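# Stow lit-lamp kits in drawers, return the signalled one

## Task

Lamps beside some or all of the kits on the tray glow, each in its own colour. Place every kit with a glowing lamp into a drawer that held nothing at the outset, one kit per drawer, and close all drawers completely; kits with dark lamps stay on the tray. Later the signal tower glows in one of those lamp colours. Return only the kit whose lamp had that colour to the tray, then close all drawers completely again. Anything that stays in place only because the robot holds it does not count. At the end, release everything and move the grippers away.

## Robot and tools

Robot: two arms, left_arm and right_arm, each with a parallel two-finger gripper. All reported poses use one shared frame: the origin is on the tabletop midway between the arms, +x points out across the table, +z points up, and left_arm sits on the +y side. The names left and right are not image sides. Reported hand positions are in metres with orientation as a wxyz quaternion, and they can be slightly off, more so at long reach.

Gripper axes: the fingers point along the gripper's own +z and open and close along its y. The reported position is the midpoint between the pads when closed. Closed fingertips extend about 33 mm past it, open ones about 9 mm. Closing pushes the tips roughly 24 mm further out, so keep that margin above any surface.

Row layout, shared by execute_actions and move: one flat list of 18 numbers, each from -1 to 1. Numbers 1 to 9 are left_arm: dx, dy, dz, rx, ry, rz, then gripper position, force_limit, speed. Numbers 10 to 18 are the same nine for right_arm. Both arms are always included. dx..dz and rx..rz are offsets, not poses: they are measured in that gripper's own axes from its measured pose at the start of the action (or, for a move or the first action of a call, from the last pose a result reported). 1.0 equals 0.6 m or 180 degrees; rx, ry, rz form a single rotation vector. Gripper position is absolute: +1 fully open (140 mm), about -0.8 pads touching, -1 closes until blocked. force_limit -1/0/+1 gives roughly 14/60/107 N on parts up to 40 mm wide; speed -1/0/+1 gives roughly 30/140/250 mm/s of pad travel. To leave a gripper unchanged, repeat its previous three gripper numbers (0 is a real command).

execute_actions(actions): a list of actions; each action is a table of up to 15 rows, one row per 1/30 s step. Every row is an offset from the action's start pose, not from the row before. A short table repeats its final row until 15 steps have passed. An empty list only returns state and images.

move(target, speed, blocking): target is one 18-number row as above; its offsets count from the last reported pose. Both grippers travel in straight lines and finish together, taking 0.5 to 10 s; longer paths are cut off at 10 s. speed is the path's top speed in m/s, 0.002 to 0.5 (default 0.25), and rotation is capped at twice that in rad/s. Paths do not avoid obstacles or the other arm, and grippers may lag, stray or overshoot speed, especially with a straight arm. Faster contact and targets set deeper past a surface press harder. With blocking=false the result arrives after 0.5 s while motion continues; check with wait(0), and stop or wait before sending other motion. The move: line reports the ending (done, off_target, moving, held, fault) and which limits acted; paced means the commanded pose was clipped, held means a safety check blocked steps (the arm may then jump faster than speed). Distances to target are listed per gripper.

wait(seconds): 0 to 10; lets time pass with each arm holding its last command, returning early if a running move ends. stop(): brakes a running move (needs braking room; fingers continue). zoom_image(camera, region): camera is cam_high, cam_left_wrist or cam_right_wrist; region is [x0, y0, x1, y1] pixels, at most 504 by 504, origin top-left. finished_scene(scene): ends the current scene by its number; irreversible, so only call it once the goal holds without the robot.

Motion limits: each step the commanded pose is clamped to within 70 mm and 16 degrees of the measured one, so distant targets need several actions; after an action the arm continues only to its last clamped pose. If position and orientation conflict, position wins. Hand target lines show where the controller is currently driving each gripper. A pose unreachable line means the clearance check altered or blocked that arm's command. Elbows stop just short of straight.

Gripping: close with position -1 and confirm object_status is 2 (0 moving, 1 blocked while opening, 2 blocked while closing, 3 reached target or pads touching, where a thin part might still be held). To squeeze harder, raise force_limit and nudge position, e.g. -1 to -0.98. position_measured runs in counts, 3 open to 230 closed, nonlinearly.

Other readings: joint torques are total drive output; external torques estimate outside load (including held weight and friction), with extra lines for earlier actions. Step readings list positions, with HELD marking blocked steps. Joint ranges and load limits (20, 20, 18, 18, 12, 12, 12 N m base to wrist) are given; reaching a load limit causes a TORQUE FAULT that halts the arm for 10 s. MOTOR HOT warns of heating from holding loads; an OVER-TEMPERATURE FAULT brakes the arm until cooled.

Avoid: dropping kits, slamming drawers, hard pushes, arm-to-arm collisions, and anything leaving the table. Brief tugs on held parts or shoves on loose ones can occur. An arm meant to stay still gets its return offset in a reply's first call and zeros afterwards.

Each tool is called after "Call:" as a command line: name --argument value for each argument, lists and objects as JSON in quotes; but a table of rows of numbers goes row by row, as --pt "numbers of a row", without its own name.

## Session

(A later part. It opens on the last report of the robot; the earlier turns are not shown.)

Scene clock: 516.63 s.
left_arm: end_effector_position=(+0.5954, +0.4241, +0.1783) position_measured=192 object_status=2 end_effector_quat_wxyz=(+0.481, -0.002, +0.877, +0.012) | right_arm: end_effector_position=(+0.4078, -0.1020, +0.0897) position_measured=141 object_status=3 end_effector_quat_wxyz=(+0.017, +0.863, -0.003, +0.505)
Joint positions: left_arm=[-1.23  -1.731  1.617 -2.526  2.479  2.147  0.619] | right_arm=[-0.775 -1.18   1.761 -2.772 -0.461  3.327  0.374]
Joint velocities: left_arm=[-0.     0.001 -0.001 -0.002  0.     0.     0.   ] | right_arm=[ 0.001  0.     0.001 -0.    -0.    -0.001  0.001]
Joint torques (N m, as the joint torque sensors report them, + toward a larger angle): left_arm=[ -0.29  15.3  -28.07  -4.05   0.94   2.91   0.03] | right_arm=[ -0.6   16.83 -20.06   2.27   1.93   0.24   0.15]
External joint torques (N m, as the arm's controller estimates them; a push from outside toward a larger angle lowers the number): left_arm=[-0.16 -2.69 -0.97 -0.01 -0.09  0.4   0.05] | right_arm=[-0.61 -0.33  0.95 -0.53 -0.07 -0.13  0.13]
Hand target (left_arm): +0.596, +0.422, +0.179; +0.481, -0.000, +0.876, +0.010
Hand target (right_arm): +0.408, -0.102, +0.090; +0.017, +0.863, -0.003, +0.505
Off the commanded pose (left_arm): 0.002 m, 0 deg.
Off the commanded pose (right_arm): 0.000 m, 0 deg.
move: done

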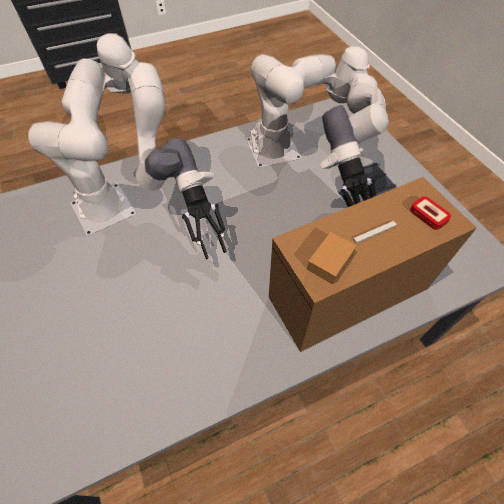

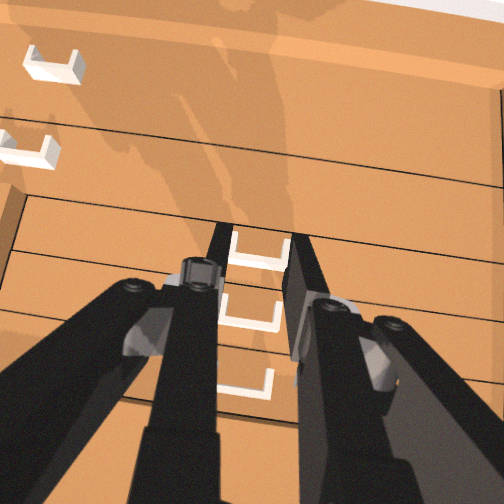

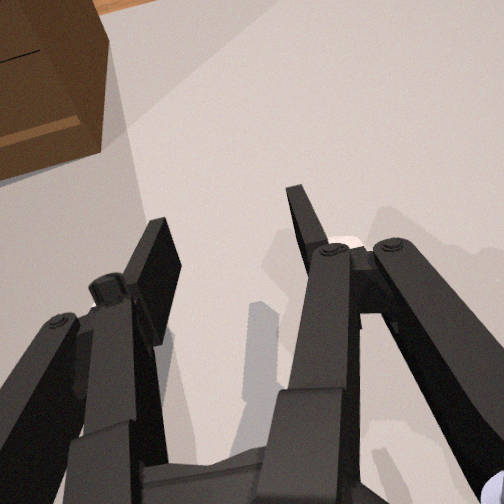

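Call:
move --target '[0.054,-0.003,-0.084,0,0,0,-1,-0.3,-0.7,0,0,0,0,0,0,-0.1,0,0]' --speed 0.04

Scene clock: 519.90 s.
left_arm: end_effector_position=(+0.5356, +0.4218, +0.1764) position_measured=192 object_status=2 end_effector_quat_wxyz=(+0.479, -0.002, +0.878, +0.010) | right_arm: end_effector_position=(+0.4078, -0.1020, +0.0897) position_measured=141 object_status=3 end_effector_quat_wxyz=(+0.017, +0.863, -0.003, +0.505)
Joint positions: left_arm=[-1.046 -1.718  1.652 -2.707  2.479  2.15   0.618] | right_arm=[-0.775 -1.18   1.761 -2.772 -0.461  3.327  0.374]
Joint velocities: left_arm=[ 0.005  0.001  0.002 -0.003 -0.002  0.001 -0.   ] | right_arm=[ 0.    -0.001  0.002  0.001 -0.001 -0.001 -0.002]
Joint torques (N m, as the joint torque sensors report them, + toward a larger angle): left_arm=[  3.59  13.46 -24.41  -5.22   1.41   2.8    0.21] | right_arm=[ -0.21  16.92 -20.05   2.23   1.93   0.23   0.14]
External joint torques (N m, as the arm's controller estimates them; a push from outside toward a larger angle lowers the number): left_arm=[ 3.59 -1.27 -0.5  -1.27  0.39  0.32  0.23] | right_arm=[-0.27 -0.19  0.91 -0.61 -0.06 -0.16  0.12]
Hand target (left_arm): +0.535, +0.423, +0.177; +0.479, -0.001, +0.877, +0.012
Hand target (right_arm): +0.408, -0.102, +0.090; +0.017, +0.863, -0.003, +0.505
Off the commanded pose (left_arm): 0.002 m, 0 deg.
Off the commanded pose (right_arm): 0.000 m, 0 deg.
move: done

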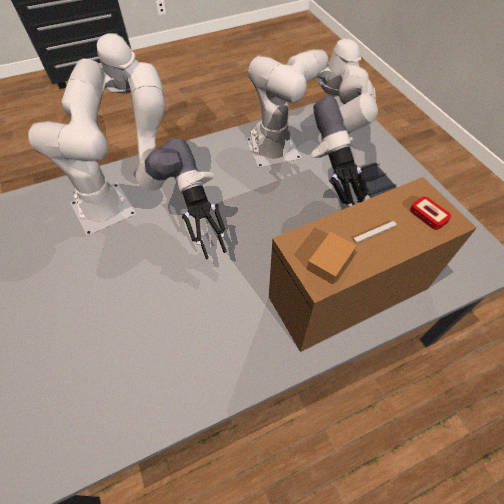

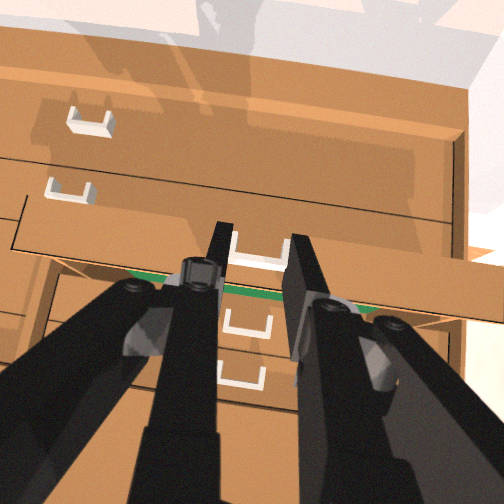

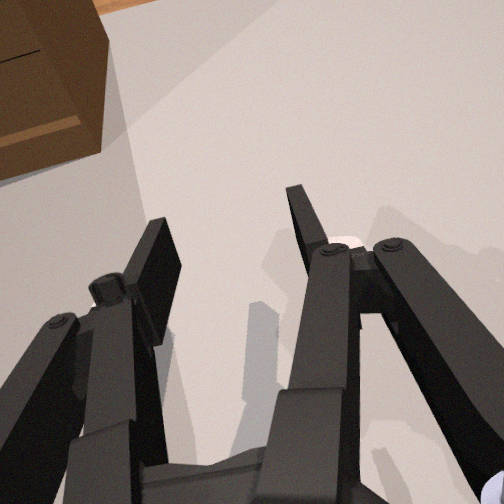

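Call:
move --target '[0,0,0,0,0,0,-0.2,-0.3,-0.5,0,0,0,0,0,0,-0.1,0,0]'

Call:
move --target '[-0.006,-0.012,-0.004,0,0.11,0,-0.2,-0.3,-0.5,0,0,0,0,0,0,-0.1,0,0]' --speed 0.1

Scene clock: 522.03 s.
left_arm: end_effector_position=(+0.5355, +0.4218, +0.1763) position_measured=154 object_status=3 end_effector_quat_wxyz=(+0.479, -0.002, +0.878, +0.010) | right_arm: end_effector_position=(+0.4078, -0.1020, +0.0897) position_measured=141 object_status=3 end_effector_quat_wxyz=(+0.017, +0.863, -0.003, +0.505)
Joint positions: left_arm=[-1.046 -1.718  1.652 -2.707  2.479  2.151  0.618] | right_arm=[-0.775 -1.18   1.761 -2.772 -0.461  3.327  0.374]
Joint velocities: left_arm=[-0.    -0.001 -0.     0.002  0.001 -0.     0.001] | right_arm=[-0.001 -0.001  0.    -0.     0.002 -0.001  0.001]
Joint torques (N m, as the joint torque sensors report them, + toward a larger angle): left_arm=[ -0.93  12.91 -25.28  -4.19   0.94   2.46   0.  ] | right_arm=[ -0.43  16.94 -20.03   2.08   1.91   0.26   0.14]
External joint torques (N m, as the arm's controller estimates them; a push from outside toward a larger angle lowers the number): left_arm=[-1.03 -1.75 -1.43 -0.36 -0.08  0.    0.03] | right_arm=[-0.39 -0.19  1.02 -0.7  -0.09 -0.11  0.11]
Hand target (left_arm): +0.536, +0.422, +0.176; +0.479, -0.002, +0.878, +0.010
Hand target (right_arm): +0.408, -0.102, +0.090; +0.017, +0.863, -0.003, +0.505
Off the commanded pose (left_arm): 0.000 m, 0 deg.
Off the commanded pose (right_arm): 0.000 m, 0 deg.
move: done

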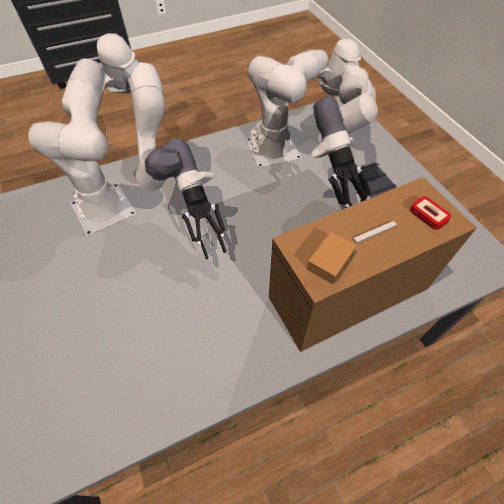

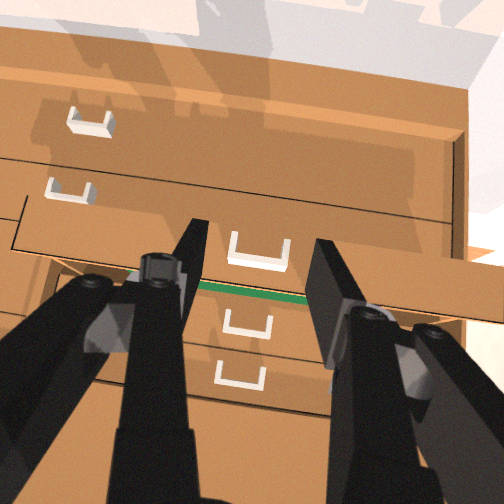

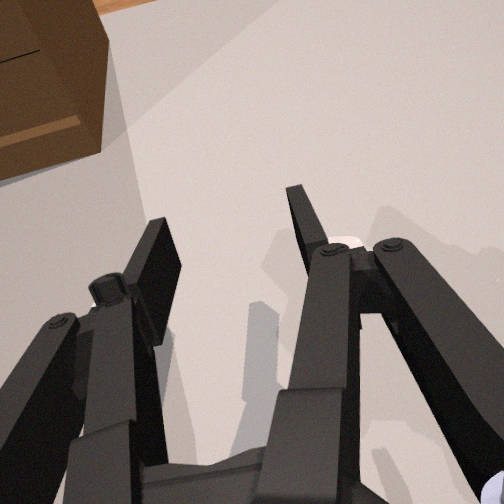

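Scene clock: 524.23 s.
left_arm: end_effector_position=(+0.5368, +0.4120, +0.1851) position_measured=154 object_status=3 end_effector_quat_wxyz=(+0.326, -0.005, +0.945, +0.008) | right_arm: end_effector_position=(+0.4078, -0.1020, +0.0897) position_measured=141 object_status=3 end_effector_quat_wxyz=(+0.017, +0.863, -0.003, +0.505)
Joint positions: left_arm=[-1.269 -1.539  1.386 -2.531  1.909  1.93   0.684] | right_arm=[-0.775 -1.18   1.761 -2.772 -0.461  3.327  0.374]
Joint velocities: left_arm=[-0.     0.007 -0.     0.001 -0.013 -0.001  0.008] | right_arm=[ 0.001 -0.     0.001 -0.002 -0.001  0.001  0.002]
Joint torques (N m, as the joint torque sensors report them, + toward a larger angle): left_arm=[ -1.54  17.34 -28.89   5.01   0.22   2.45   0.31] | right_arm=[ -0.36  16.87 -20.26   2.27   1.95   0.25   0.12]
External joint torques (N m, as the arm's controller estimates them; a push from outside toward a larger angle lowers the number): left_arm=[-1.48 -1.05 -1.74  1.58 -1.14 -0.43  0.33] | right_arm=[-0.48 -0.27  0.71 -0.53 -0.05 -0.15  0.1 ]
Hand target (left_arm): +0.537, +0.412, +0.185; +0.324, -0.003, +0.946, +0.009
Hand target (right_arm): +0.408, -0.102, +0.090; +0.017, +0.863, -0.003, +0.505
Off the commanded pose (left_arm): 0.005 m, 1 deg.
Off the commanded pose (right_arm): 0.000 m, 0 deg.
move: off_target (left_arm)

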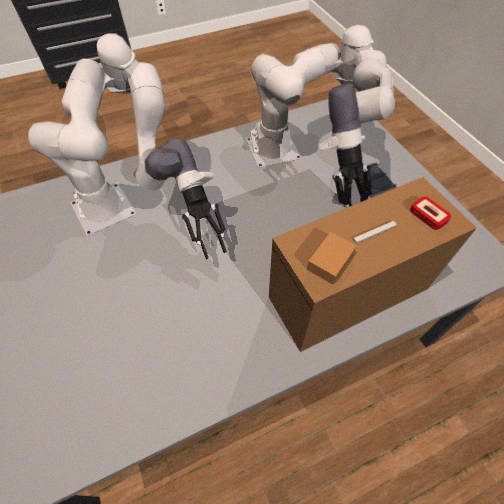

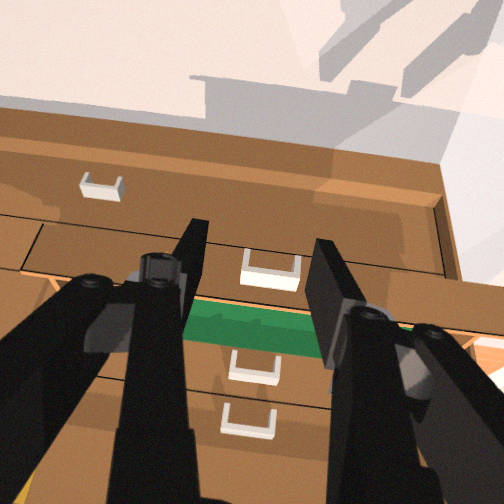

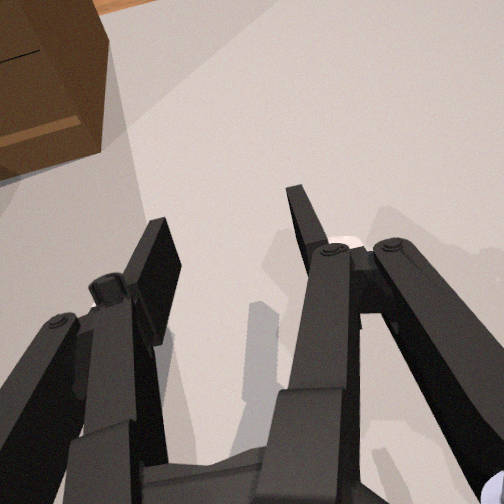

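Call:
move --target '[-0.004,0.007,0.008,0,0,0,-0.3,-0.3,-0.5,0,0,0,0,0,0,-0.1,0,0]' --speed 0.02

Call:
move --target '[0,0,0,0,0,0,-1,-0.3,-0.7,0,0,0,0,0,0,-0.1,0,0]'

Call:
move --target '[0.098,-0.012,-0.078,0,0,0,-1,-0.3,-0.7,0,0,0,0,0,0,-0.1,0,0]' --speed 0.04

Scene clock: 527.33 s.
left_arm: end_effector_position=(+0.5398, +0.4167, +0.1822) position_measured=167 object_status=3 end_effector_quat_wxyz=(+0.324, -0.008, +0.946, +0.008) | right_arm: end_effector_position=(+0.4078, -0.1020, +0.0897) position_measured=141 object_status=3 end_effector_quat_wxyz=(+0.017, +0.863, -0.003, +0.505)
Joint positions: left_arm=[-1.271 -1.539  1.394 -2.519  1.91   1.934  0.688] | right_arm=[-0.775 -1.18   1.761 -2.772 -0.461  3.327  0.374]
Joint velocities: left_arm=[-0.002 -0.001  0.     0.001  0.001  0.007  0.004] | right_arm=[ 0.002 -0.     0.001 -0.001 -0.    -0.001  0.   ]
Joint torques (N m, as the joint torque sensors report them, + toward a larger angle): left_arm=[ -0.75  16.32 -27.54   4.97   2.34   3.33   0.27] | right_arm=[ -0.59  16.62 -20.18   2.16   1.93   0.29   0.14]
External joint torques (N m, as the arm's controller estimates them; a push from outside toward a larger angle lowers the number): left_arm=[-0.61 -2.4  -0.17  1.68  1.    0.44  0.29] | right_arm=[-0.69 -0.5   0.81 -0.66 -0.07 -0.1   0.12]
Hand target (left_arm): +0.542, +0.416, +0.183; +0.326, -0.005, +0.945, +0.008
Hand target (right_arm): +0.408, -0.102, +0.090; +0.017, +0.863, -0.003, +0.505
Off the commanded pose (left_arm): 0.002 m, 0 deg.
Off the commanded pose (right_arm): 0.000 m, 0 deg.
move: done

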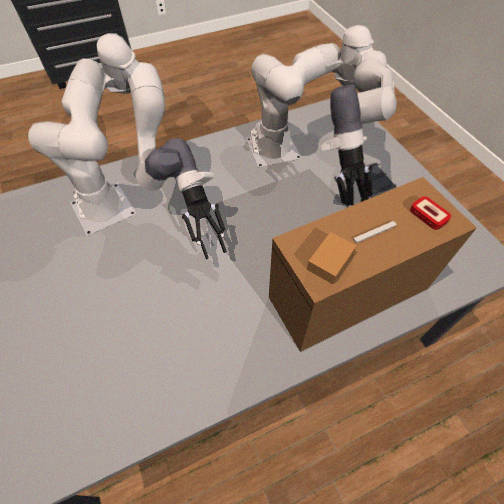

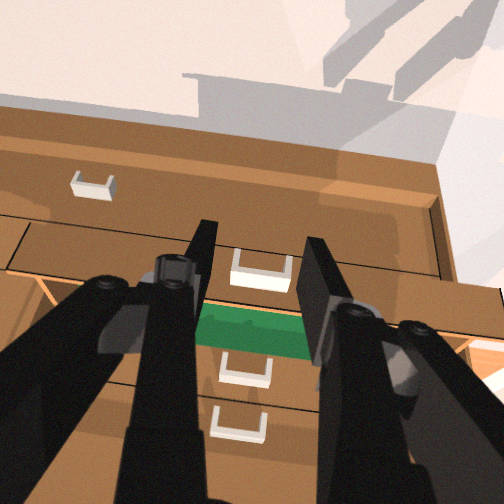

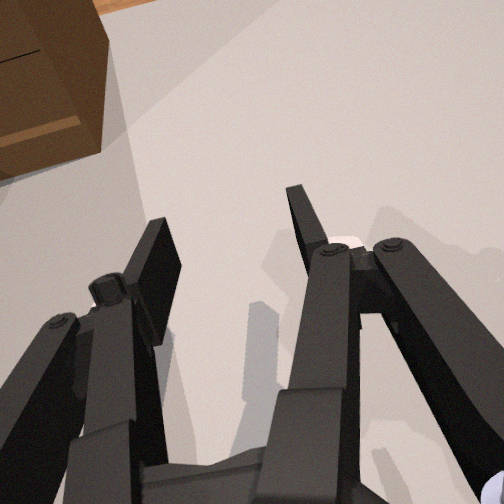

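Scene clock: 527.83 s.
left_arm: end_effector_position=(+0.5401, +0.4192, +0.1825) position_measured=192 object_status=2 end_effector_quat_wxyz=(+0.324, -0.010, +0.946, +0.009) | right_arm: end_effector_position=(+0.4078, -0.1020, +0.0897) position_measured=141 object_status=3 end_effector_quat_wxyz=(+0.017, +0.863, -0.003, +0.505)
Joint positions: left_arm=[-1.269 -1.539  1.393 -2.517  1.91   1.932  0.688] | right_arm=[-0.775 -1.18   1.761 -2.772 -0.461  3.327  0.374]
Joint velocities: left_arm=[ 0.     0.    -0.001 -0.     0.001 -0.001  0.   ] | right_arm=[ 0.    -0.001  0.001 -0.001  0.001  0.001  0.003]
Joint torques (N m, as the joint torque sensors report them, + toward a larger angle): left_arm=[ -0.86  16.1  -27.89   2.38   1.22   3.03   0.17] | right_arm=[ -0.41  16.62 -20.07   2.46   1.94   0.28   0.14]
External joint torques (N m, as the arm's controller estimates them; a push from outside toward a larger angle lowers the number): left_arm=[-0.84 -2.69 -0.47 -0.98 -0.14  0.16  0.18] | right_arm=[-0.41 -0.45  0.93 -0.29 -0.05 -0.09  0.11]
Hand target (left_arm): +0.540, +0.417, +0.182; +0.324, -0.008, +0.946, +0.008
Hand target (right_arm): +0.408, -0.102, +0.090; +0.017, +0.863, -0.003, +0.505
Off the commanded pose (left_arm): 0.003 m, 0 deg.
Off the commanded pose (right_arm): 0.000 m, 0 deg.
move: done

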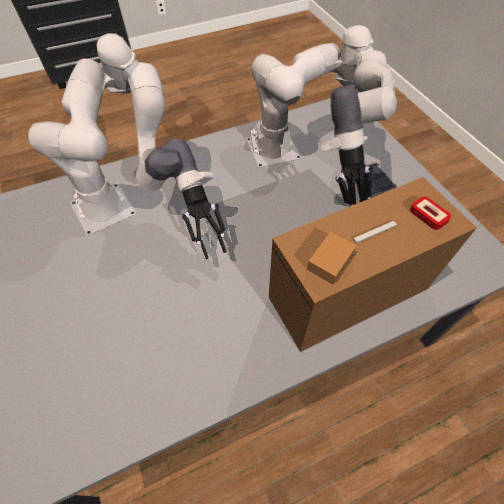

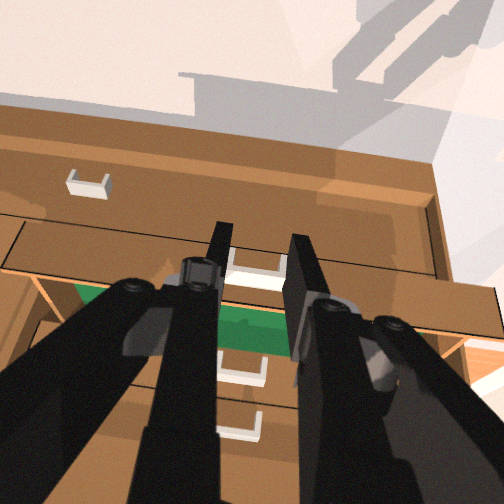

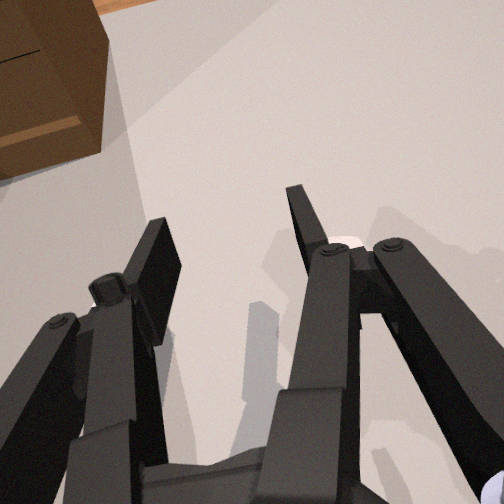

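Scene clock: 530.03 s.
left_arm: end_effector_position=(+0.4659, +0.4161, +0.1809) position_measured=192 object_status=2 end_effector_quat_wxyz=(+0.321, -0.012, +0.947, +0.013) | right_arm: end_effector_position=(+0.4078, -0.1020, +0.0897) position_measured=141 object_status=3 end_effector_quat_wxyz=(+0.017, +0.863, -0.003, +0.505)
Joint positions: left_arm=[-1.057 -1.563  1.348 -2.74   1.87   1.916  0.677] | right_arm=[-0.775 -1.18   1.761 -2.772 -0.461  3.327  0.374]
Joint velocities: left_arm=[ 0.002 -0.006 -0.001 -0.004 -0.    -0.007 -0.001] | right_arm=[-0.     0.001  0.    -0.    -0.     0.001  0.001]
Joint torques (N m, as the joint torque sensors report them, + toward a larger angle): left_arm=[  0.8   11.06 -26.7    0.96   0.05   3.38   0.17] | right_arm=[ -0.25  16.72 -19.9    2.07   1.96   0.25   0.12]
External joint torques (N m, as the arm's controller estimates them; a push from outside toward a larger angle lowers the number): left_arm=[ 0.8  -3.8  -3.41 -3.59 -1.33  0.54  0.18] | right_arm=[-0.34 -0.39  1.08 -0.76 -0.04 -0.14  0.09]
Hand target (left_arm): +0.465, +0.413, +0.183; +0.323, -0.010, +0.946, +0.010
Hand target (right_arm): +0.408, -0.102, +0.090; +0.017, +0.863, -0.003, +0.505
Off the commanded pose (left_arm): 0.006 m, 1 deg.
Off the commanded pose (right_arm): 0.000 m, 0 deg.
move: off_target (left_arm)

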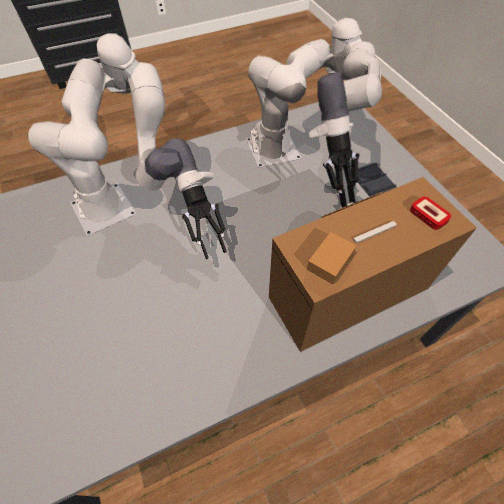

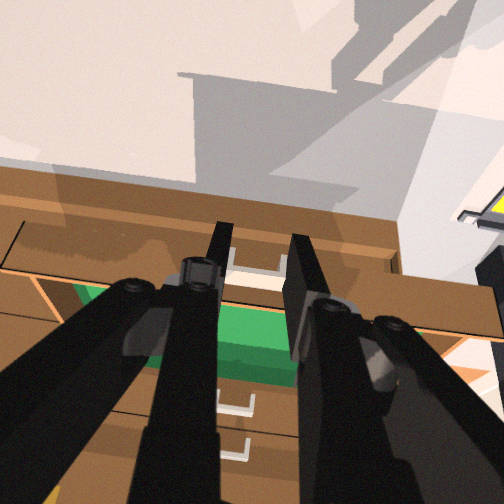

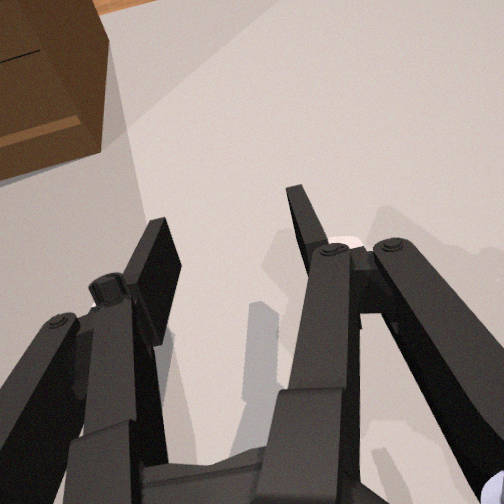

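Call:
move --target '[0,0,0,0,0,0,-0.2,-0.3,-0.5,0,0,0,0,0,0,-0.1,0,0]'

Call:
move --target '[-0.03,0,-0.09,0,0.06,0,-0.2,-0.3,-0.5,0,0,0,0,0,0,-0.1,0,0]' --speed 0.15

Call:
move --target '[-0.08,0.42,0.04,0,0.16,0,0.3,-0.2,-0.5,0,0,0,0,0,0,-0.1,0,0]'

Scene clock: 532.77 s.
left_arm: end_effector_position=(+0.4656, +0.4162, +0.1808) position_measured=154 object_status=3 end_effector_quat_wxyz=(+0.321, -0.012, +0.947, +0.013) | right_arm: end_effector_position=(+0.4078, -0.1020, +0.0897) position_measured=141 object_status=3 end_effector_quat_wxyz=(+0.017, +0.863, -0.003, +0.505)
Joint positions: left_arm=[-1.056 -1.563  1.348 -2.741  1.87   1.915  0.677] | right_arm=[-0.775 -1.18   1.761 -2.772 -0.461  3.327  0.374]
Joint velocities: left_arm=[-0.002 -0.001  0.     0.001 -0.001 -0.     0.   ] | right_arm=[ 0.    -0.     0.001 -0.002 -0.    -0.001  0.   ]
Joint torques (N m, as the joint torque sensors report them, + toward a larger angle): left_arm=[  0.7   12.29 -23.15   4.43   1.25   2.98   0.14] | right_arm=[ -0.61  16.83 -20.06   2.09   1.94   0.25   0.1 ]
External joint torques (N m, as the arm's controller estimates them; a push from outside toward a larger angle lowers the number): left_arm=[ 0.76 -2.5   0.16 -0.04 -0.13  0.12  0.16] | right_arm=[-0.59 -0.3   0.98 -0.64 -0.06 -0.12  0.08]
Hand target (left_arm): +0.466, +0.416, +0.181; +0.321, -0.012, +0.947, +0.013
Hand target (right_arm): +0.408, -0.102, +0.090; +0.017, +0.863, -0.003, +0.505
Off the commanded pose (left_arm): 0.000 m, 0 deg.
Off the commanded pose (right_arm): 0.000 m, 0 deg.
move: done

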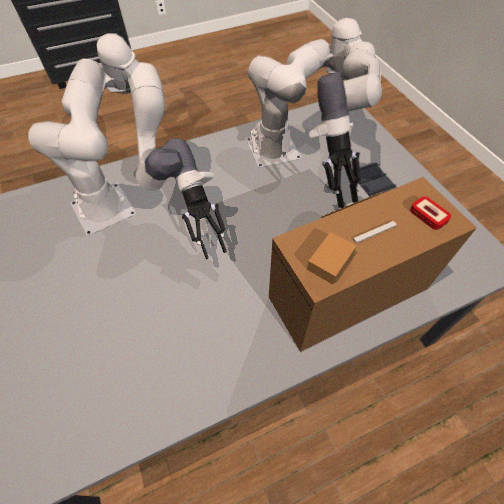

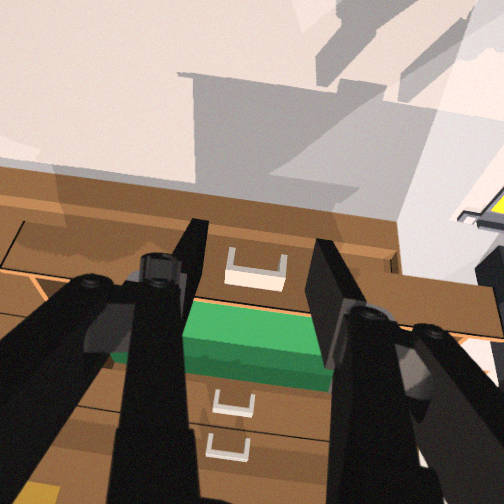

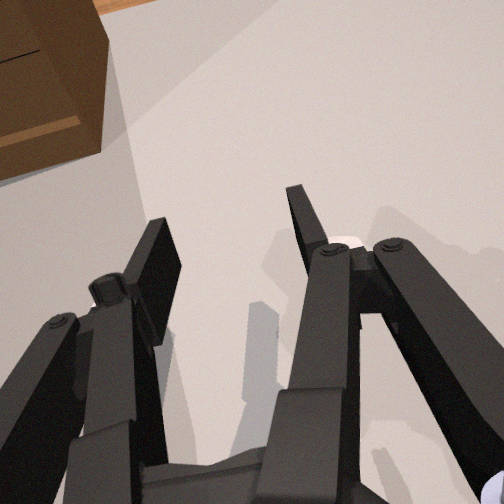

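Scene clock: 534.00 s.
left_arm: end_effector_position=(+0.4481, +0.4137, +0.2367) position_measured=154 object_status=3 end_effector_quat_wxyz=(+0.234, -0.016, +0.972, +0.010) | right_arm: end_effector_position=(+0.4078, -0.1020, +0.0897) position_measured=141 object_status=3 end_effector_quat_wxyz=(+0.017, +0.863, -0.003, +0.505)
Joint positions: left_arm=[-1.163 -1.452  1.112 -2.581  1.472  1.751  0.735] | right_arm=[-0.775 -1.18   1.761 -2.772 -0.461  3.327  0.374]
Joint velocities: left_arm=[-0.     0.001  0.001 -0.    -0.007 -0.006  0.014] | right_arm=[-0.001 -0.001  0.002  0.001 -0.001 -0.    -0.002]
Joint torques (N m, as the joint torque sensors report them, + toward a larger angle): left_arm=[ -0.9   15.9  -26.49  10.4    0.23   2.46   0.29] | right_arm=[ -0.58  16.81 -20.01   2.07   1.92   0.28   0.13]
External joint torques (N m, as the arm's controller estimates them; a push from outside toward a larger angle lowers the number): left_arm=[-0.8  -0.39 -2.5   0.88 -1.17 -0.46  0.3 ] | right_arm=[-0.61 -0.27  0.91 -0.72 -0.07 -0.1   0.11]
Hand target (left_arm): +0.447, +0.414, +0.237; +0.232, -0.012, +0.973, +0.011
Hand target (right_arm): +0.408, -0.102, +0.090; +0.017, +0.863, -0.003, +0.505
Off the commanded pose (left_arm): 0.003 m, 1 deg.
Off the commanded pose (right_arm): 0.000 m, 0 deg.
move: done

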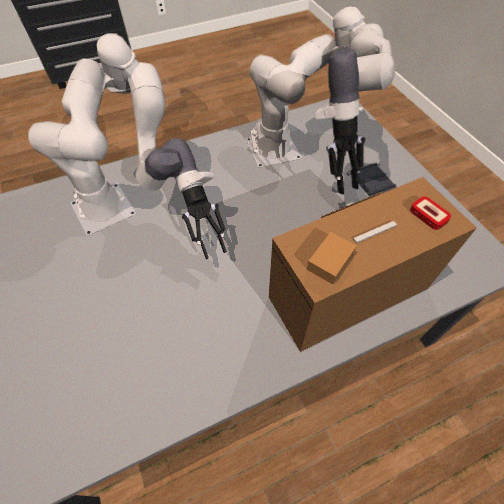

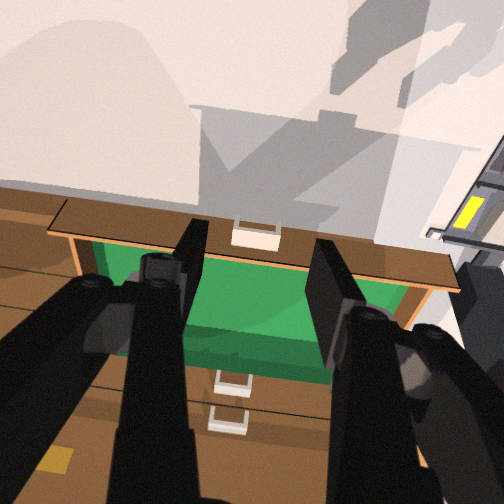

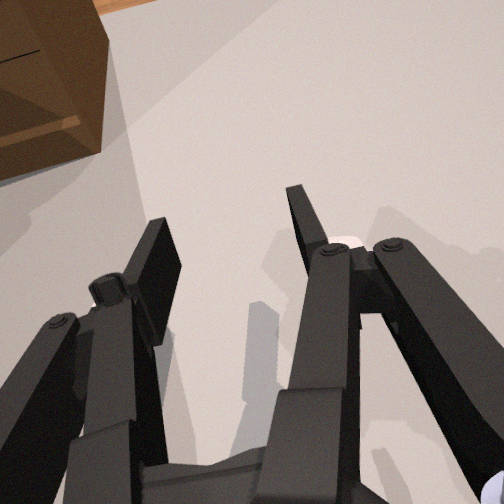

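Scene clock: 536.07 s.
left_arm: end_effector_position=(+0.4940, +0.6647, +0.2370) position_measured=91 object_status=3 end_effector_quat_wxyz=(-0.017, -0.022, +1.000, +0.008) | right_arm: end_effector_position=(+0.4078, -0.1020, +0.0897) position_measured=141 object_status=3 end_effector_quat_wxyz=(+0.017, +0.863, -0.003, +0.505)
Joint positions: left_arm=[-1.492 -1.255  1.331 -1.603  1.249  1.317  1.365] | right_arm=[-0.775 -1.18   1.761 -2.772 -0.461  3.327  0.374]
Joint velocities: left_arm=[ 0.001  0.    -0.001  0.002  0.001 -0.003  0.027] | right_arm=[-0.     0.001  0.     0.001  0.002  0.     0.   ]
Joint torques (N m, as the joint torque sensors report them, + toward a larger angle): left_arm=[ -1.47  33.46 -30.15   7.46   0.23   1.91   0.38] | right_arm=[ -0.5   16.79 -20.24   2.22   1.93   0.25   0.1 ]
External joint torques (N m, as the arm's controller estimates them; a push from outside toward a larger angle lowers the number): left_arm=[-1.7  -2.61 -1.06  1.29 -0.61 -0.42  0.38] | right_arm=[-0.53 -0.36  0.79 -0.62 -0.08 -0.14  0.08]
Hand target (left_arm): +0.494, +0.664, +0.236; -0.019, -0.016, +1.000, +0.007
Hand target (right_arm): +0.408, -0.102, +0.090; +0.017, +0.863, -0.003, +0.505
Off the commanded pose (left_arm): 0.004 m, 1 deg.
Off the commanded pose (right_arm): 0.000 m, 0 deg.
move: off_target (left_arm)

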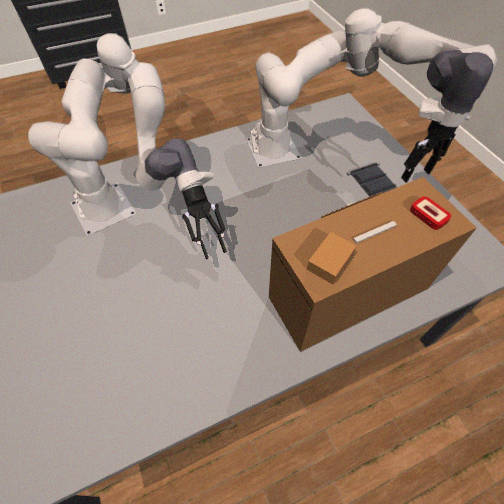

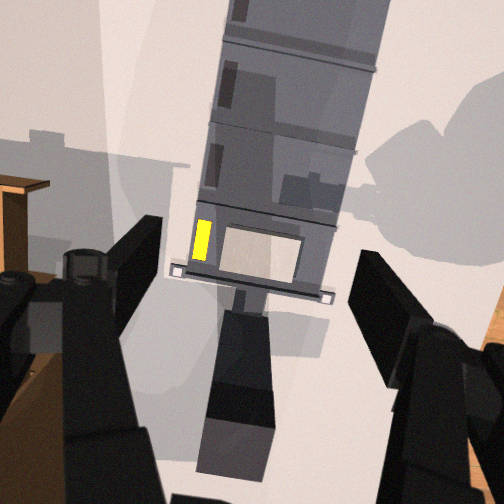

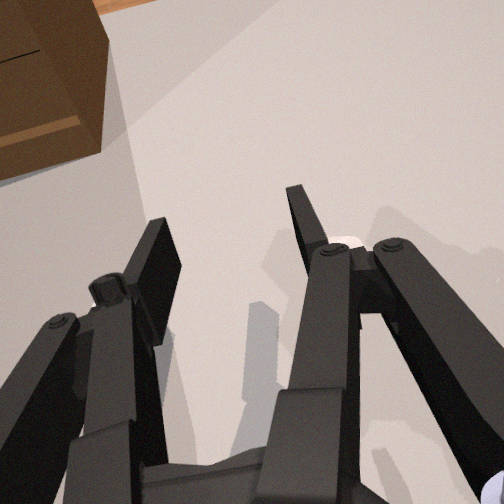

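Call:
move --target '[-0.073,0.036,0.27,0,0,0.012,0.3,-0.2,-0.5,0,0,0,0,0,0,-0.1,0,0]' --speed 0.15

Scene clock: 539.17 s.
left_arm: end_effector_position=(+0.5290, +0.6886, +0.0730) position_measured=91 object_status=3 end_effector_quat_wxyz=(-0.021, -0.007, +1.000, +0.007) | right_arm: end_effector_position=(+0.4078, -0.1020, +0.0897) position_measured=141 object_status=3 end_effector_quat_wxyz=(+0.017, +0.863, -0.003, +0.505)
Joint positions: left_arm=[-1.556 -1.44   1.547 -1.589  1.449  1.507  1.418] | right_arm=[-0.775 -1.18   1.761 -2.772 -0.461  3.327  0.374]
Joint velocities: left_arm=[-0.003  0.001 -0.    -0.    -0.     0.01   0.013] | right_arm=[-0.001 -0.001 -0.    -0.     0.001 -0.     0.   ]
Joint torques (N m, as the joint torque sensors report them, + toward a larger angle): left_arm=[ -0.96  37.39 -31.97   4.06   1.78   2.69   0.37] | right_arm=[ -0.41  16.76 -20.     2.23   1.94   0.28   0.14]
External joint torques (N m, as the arm's controller estimates them; a push from outside toward a larger angle lowers the number): left_arm=[-0.68 -3.   -0.89  1.31  0.96  0.36  0.37] | right_arm=[-0.41 -0.38  1.04 -0.56 -0.06 -0.1   0.11]
Hand target (left_arm): +0.531, +0.689, +0.073; -0.018, -0.004, +1.000, +0.009
Hand target (right_arm): +0.408, -0.102, +0.090; +0.017, +0.863, -0.003, +0.505
Off the commanded pose (left_arm): 0.003 m, 1 deg.
Off the commanded pose (right_arm): 0.000 m, 0 deg.
move: done

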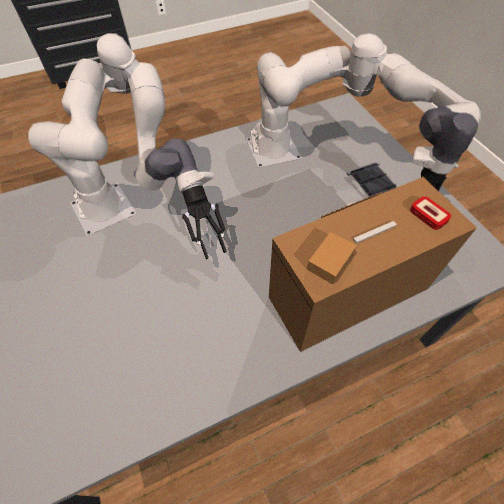

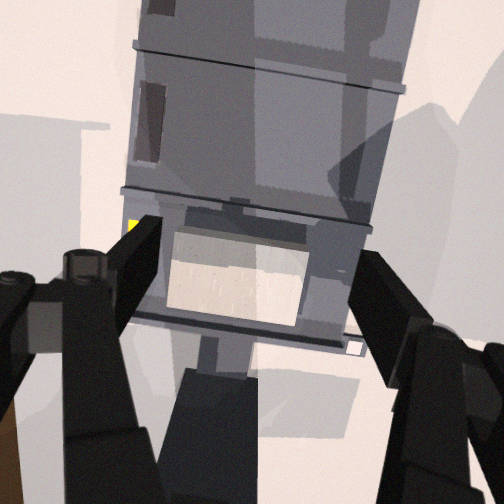

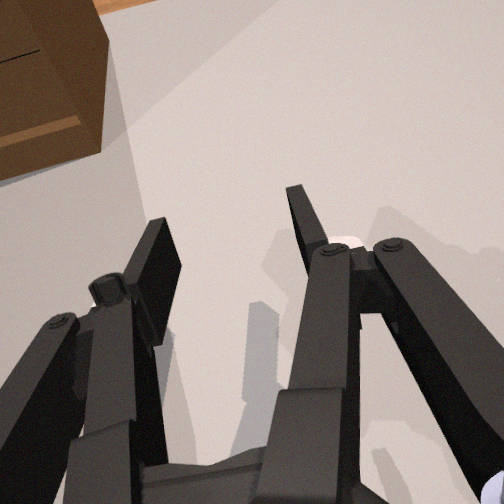

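Call:
move --target '[-0.008,-0.018,0.015,0,0,0,0.3,-0.2,-0.5,0,0,0,0,0,0,-0.1,0,0]' --speed 0.05

Call:
move --target '[-0.003,0,0.043,0,0,0,0.3,-0.2,-0.5,0,0,0,0,0,0,-0.1,0,0]' --speed 0.04

Scene clock: 541.80 s.
left_arm: end_effector_position=(+0.5322, +0.6789, +0.0651) position_measured=91 object_status=3 end_effector_quat_wxyz=(-0.022, -0.005, +1.000, +0.006) | right_arm: end_effector_position=(+0.4078, -0.1020, +0.0897) position_measured=141 object_status=3 end_effector_quat_wxyz=(+0.017, +0.863, -0.003, +0.505)
Joint positions: left_arm=[-1.567 -1.446  1.558 -1.595  1.451  1.517  1.405] | right_arm=[-0.775 -1.18   1.761 -2.772 -0.461  3.327  0.374]
Joint velocities: left_arm=[ 0.    -0.     0.002 -0.    -0.     0.007 -0.014] | right_arm=[ 0.001  0.001  0.     0.     0.     0.    -0.001]
Joint torques (N m, as the joint torque sensors report them, + toward a larger angle): left_arm=[ -0.81  36.63 -32.14   1.6    1.66   2.72  -0.07] | right_arm=[ -0.38  16.7  -20.02   2.07   1.93   0.26   0.13]
External joint torques (N m, as the arm's controller estimates them; a push from outside toward a larger angle lowers the number): left_arm=[-0.83 -3.59 -1.06 -1.26  0.83  0.41 -0.07] | right_arm=[-0.44 -0.47  1.01 -0.81 -0.07 -0.13  0.1 ]
Hand target (left_arm): +0.534, +0.678, +0.064; -0.020, -0.007, +1.000, +0.007
Hand target (right_arm): +0.408, -0.102, +0.090; +0.017, +0.863, -0.003, +0.505
Off the commanded pose (left_arm): 0.002 m, 0 deg.
Off the commanded pose (right_arm): 0.000 m, 0 deg.
move: done

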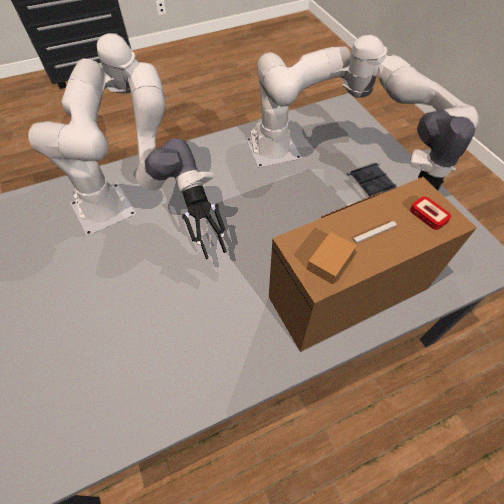

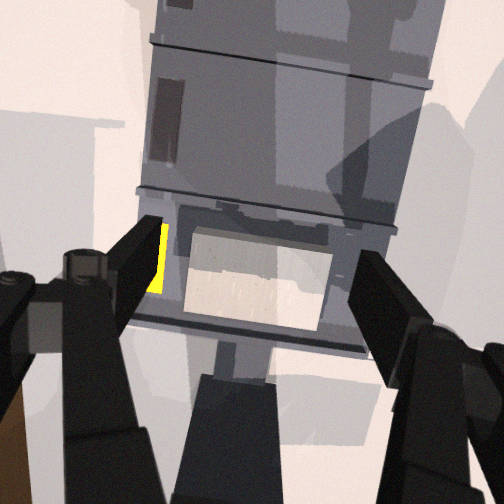

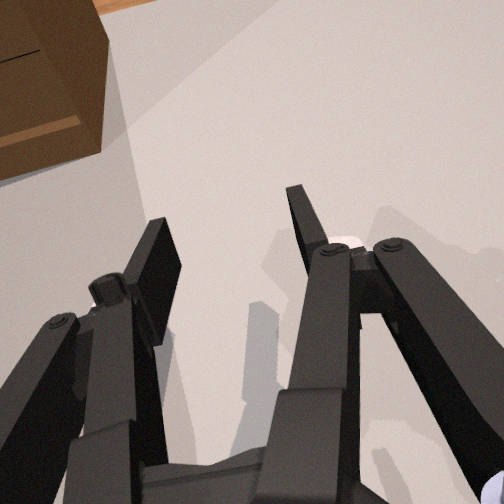

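Scene clock: 542.70 s.
left_arm: end_effector_position=(+0.5307, +0.6797, +0.0404) position_measured=91 object_status=3 end_effector_quat_wxyz=(-0.024, -0.006, +1.000, +0.005) | right_arm: end_effector_position=(+0.4078, -0.1020, +0.0897) position_measured=141 object_status=3 end_effector_quat_wxyz=(+0.017, +0.863, -0.003, +0.505)
Joint positions: left_arm=[-1.567 -1.471  1.59  -1.598  1.472  1.543  1.405] | right_arm=[-0.775 -1.18   1.761 -2.772 -0.461  3.327  0.374]
Joint velocities: left_arm=[ 0.     0.     0.002 -0.001  0.003  0.001 -0.005] | right_arm=[ 0.    -0.     0.001 -0.001 -0.    -0.    -0.001]
Joint torques (N m, as the joint torque sensors report them, + toward a larger angle): left_arm=[ -0.97  37.15 -31.29   0.86   1.96   3.17   0.16] | right_arm=[ -0.56  16.79 -20.1    2.26   1.93   0.28   0.15]
External joint torques (N m, as the arm's controller estimates them; a push from outside toward a larger angle lowers the number): left_arm=[-1.07 -3.17 -0.23 -1.68  1.13  0.89  0.16] | right_arm=[-0.57 -0.33  0.9  -0.56 -0.07 -0.1   0.13]
Hand target (left_arm): +0.533, +0.679, +0.039; -0.022, -0.005, +1.000, +0.006
Hand target (right_arm): +0.408, -0.102, +0.090; +0.017, +0.863, -0.003, +0.505
Off the commanded pose (left_arm): 0.003 m, 0 deg.
Off the commanded pose (right_arm): 0.000 m, 0 deg.
move: done

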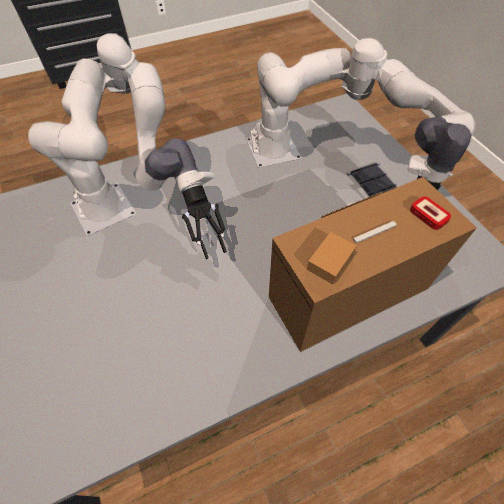

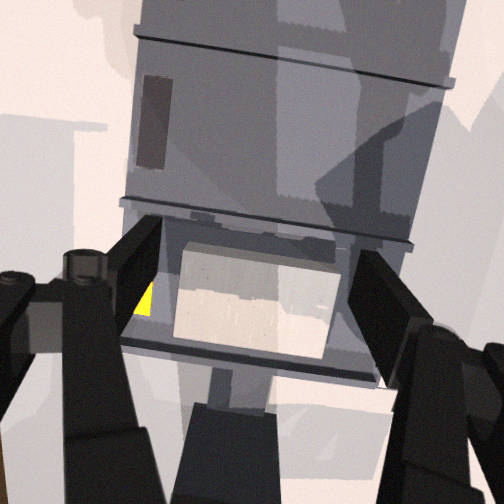

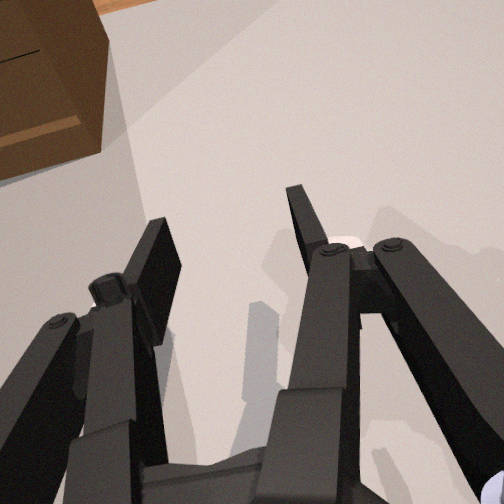

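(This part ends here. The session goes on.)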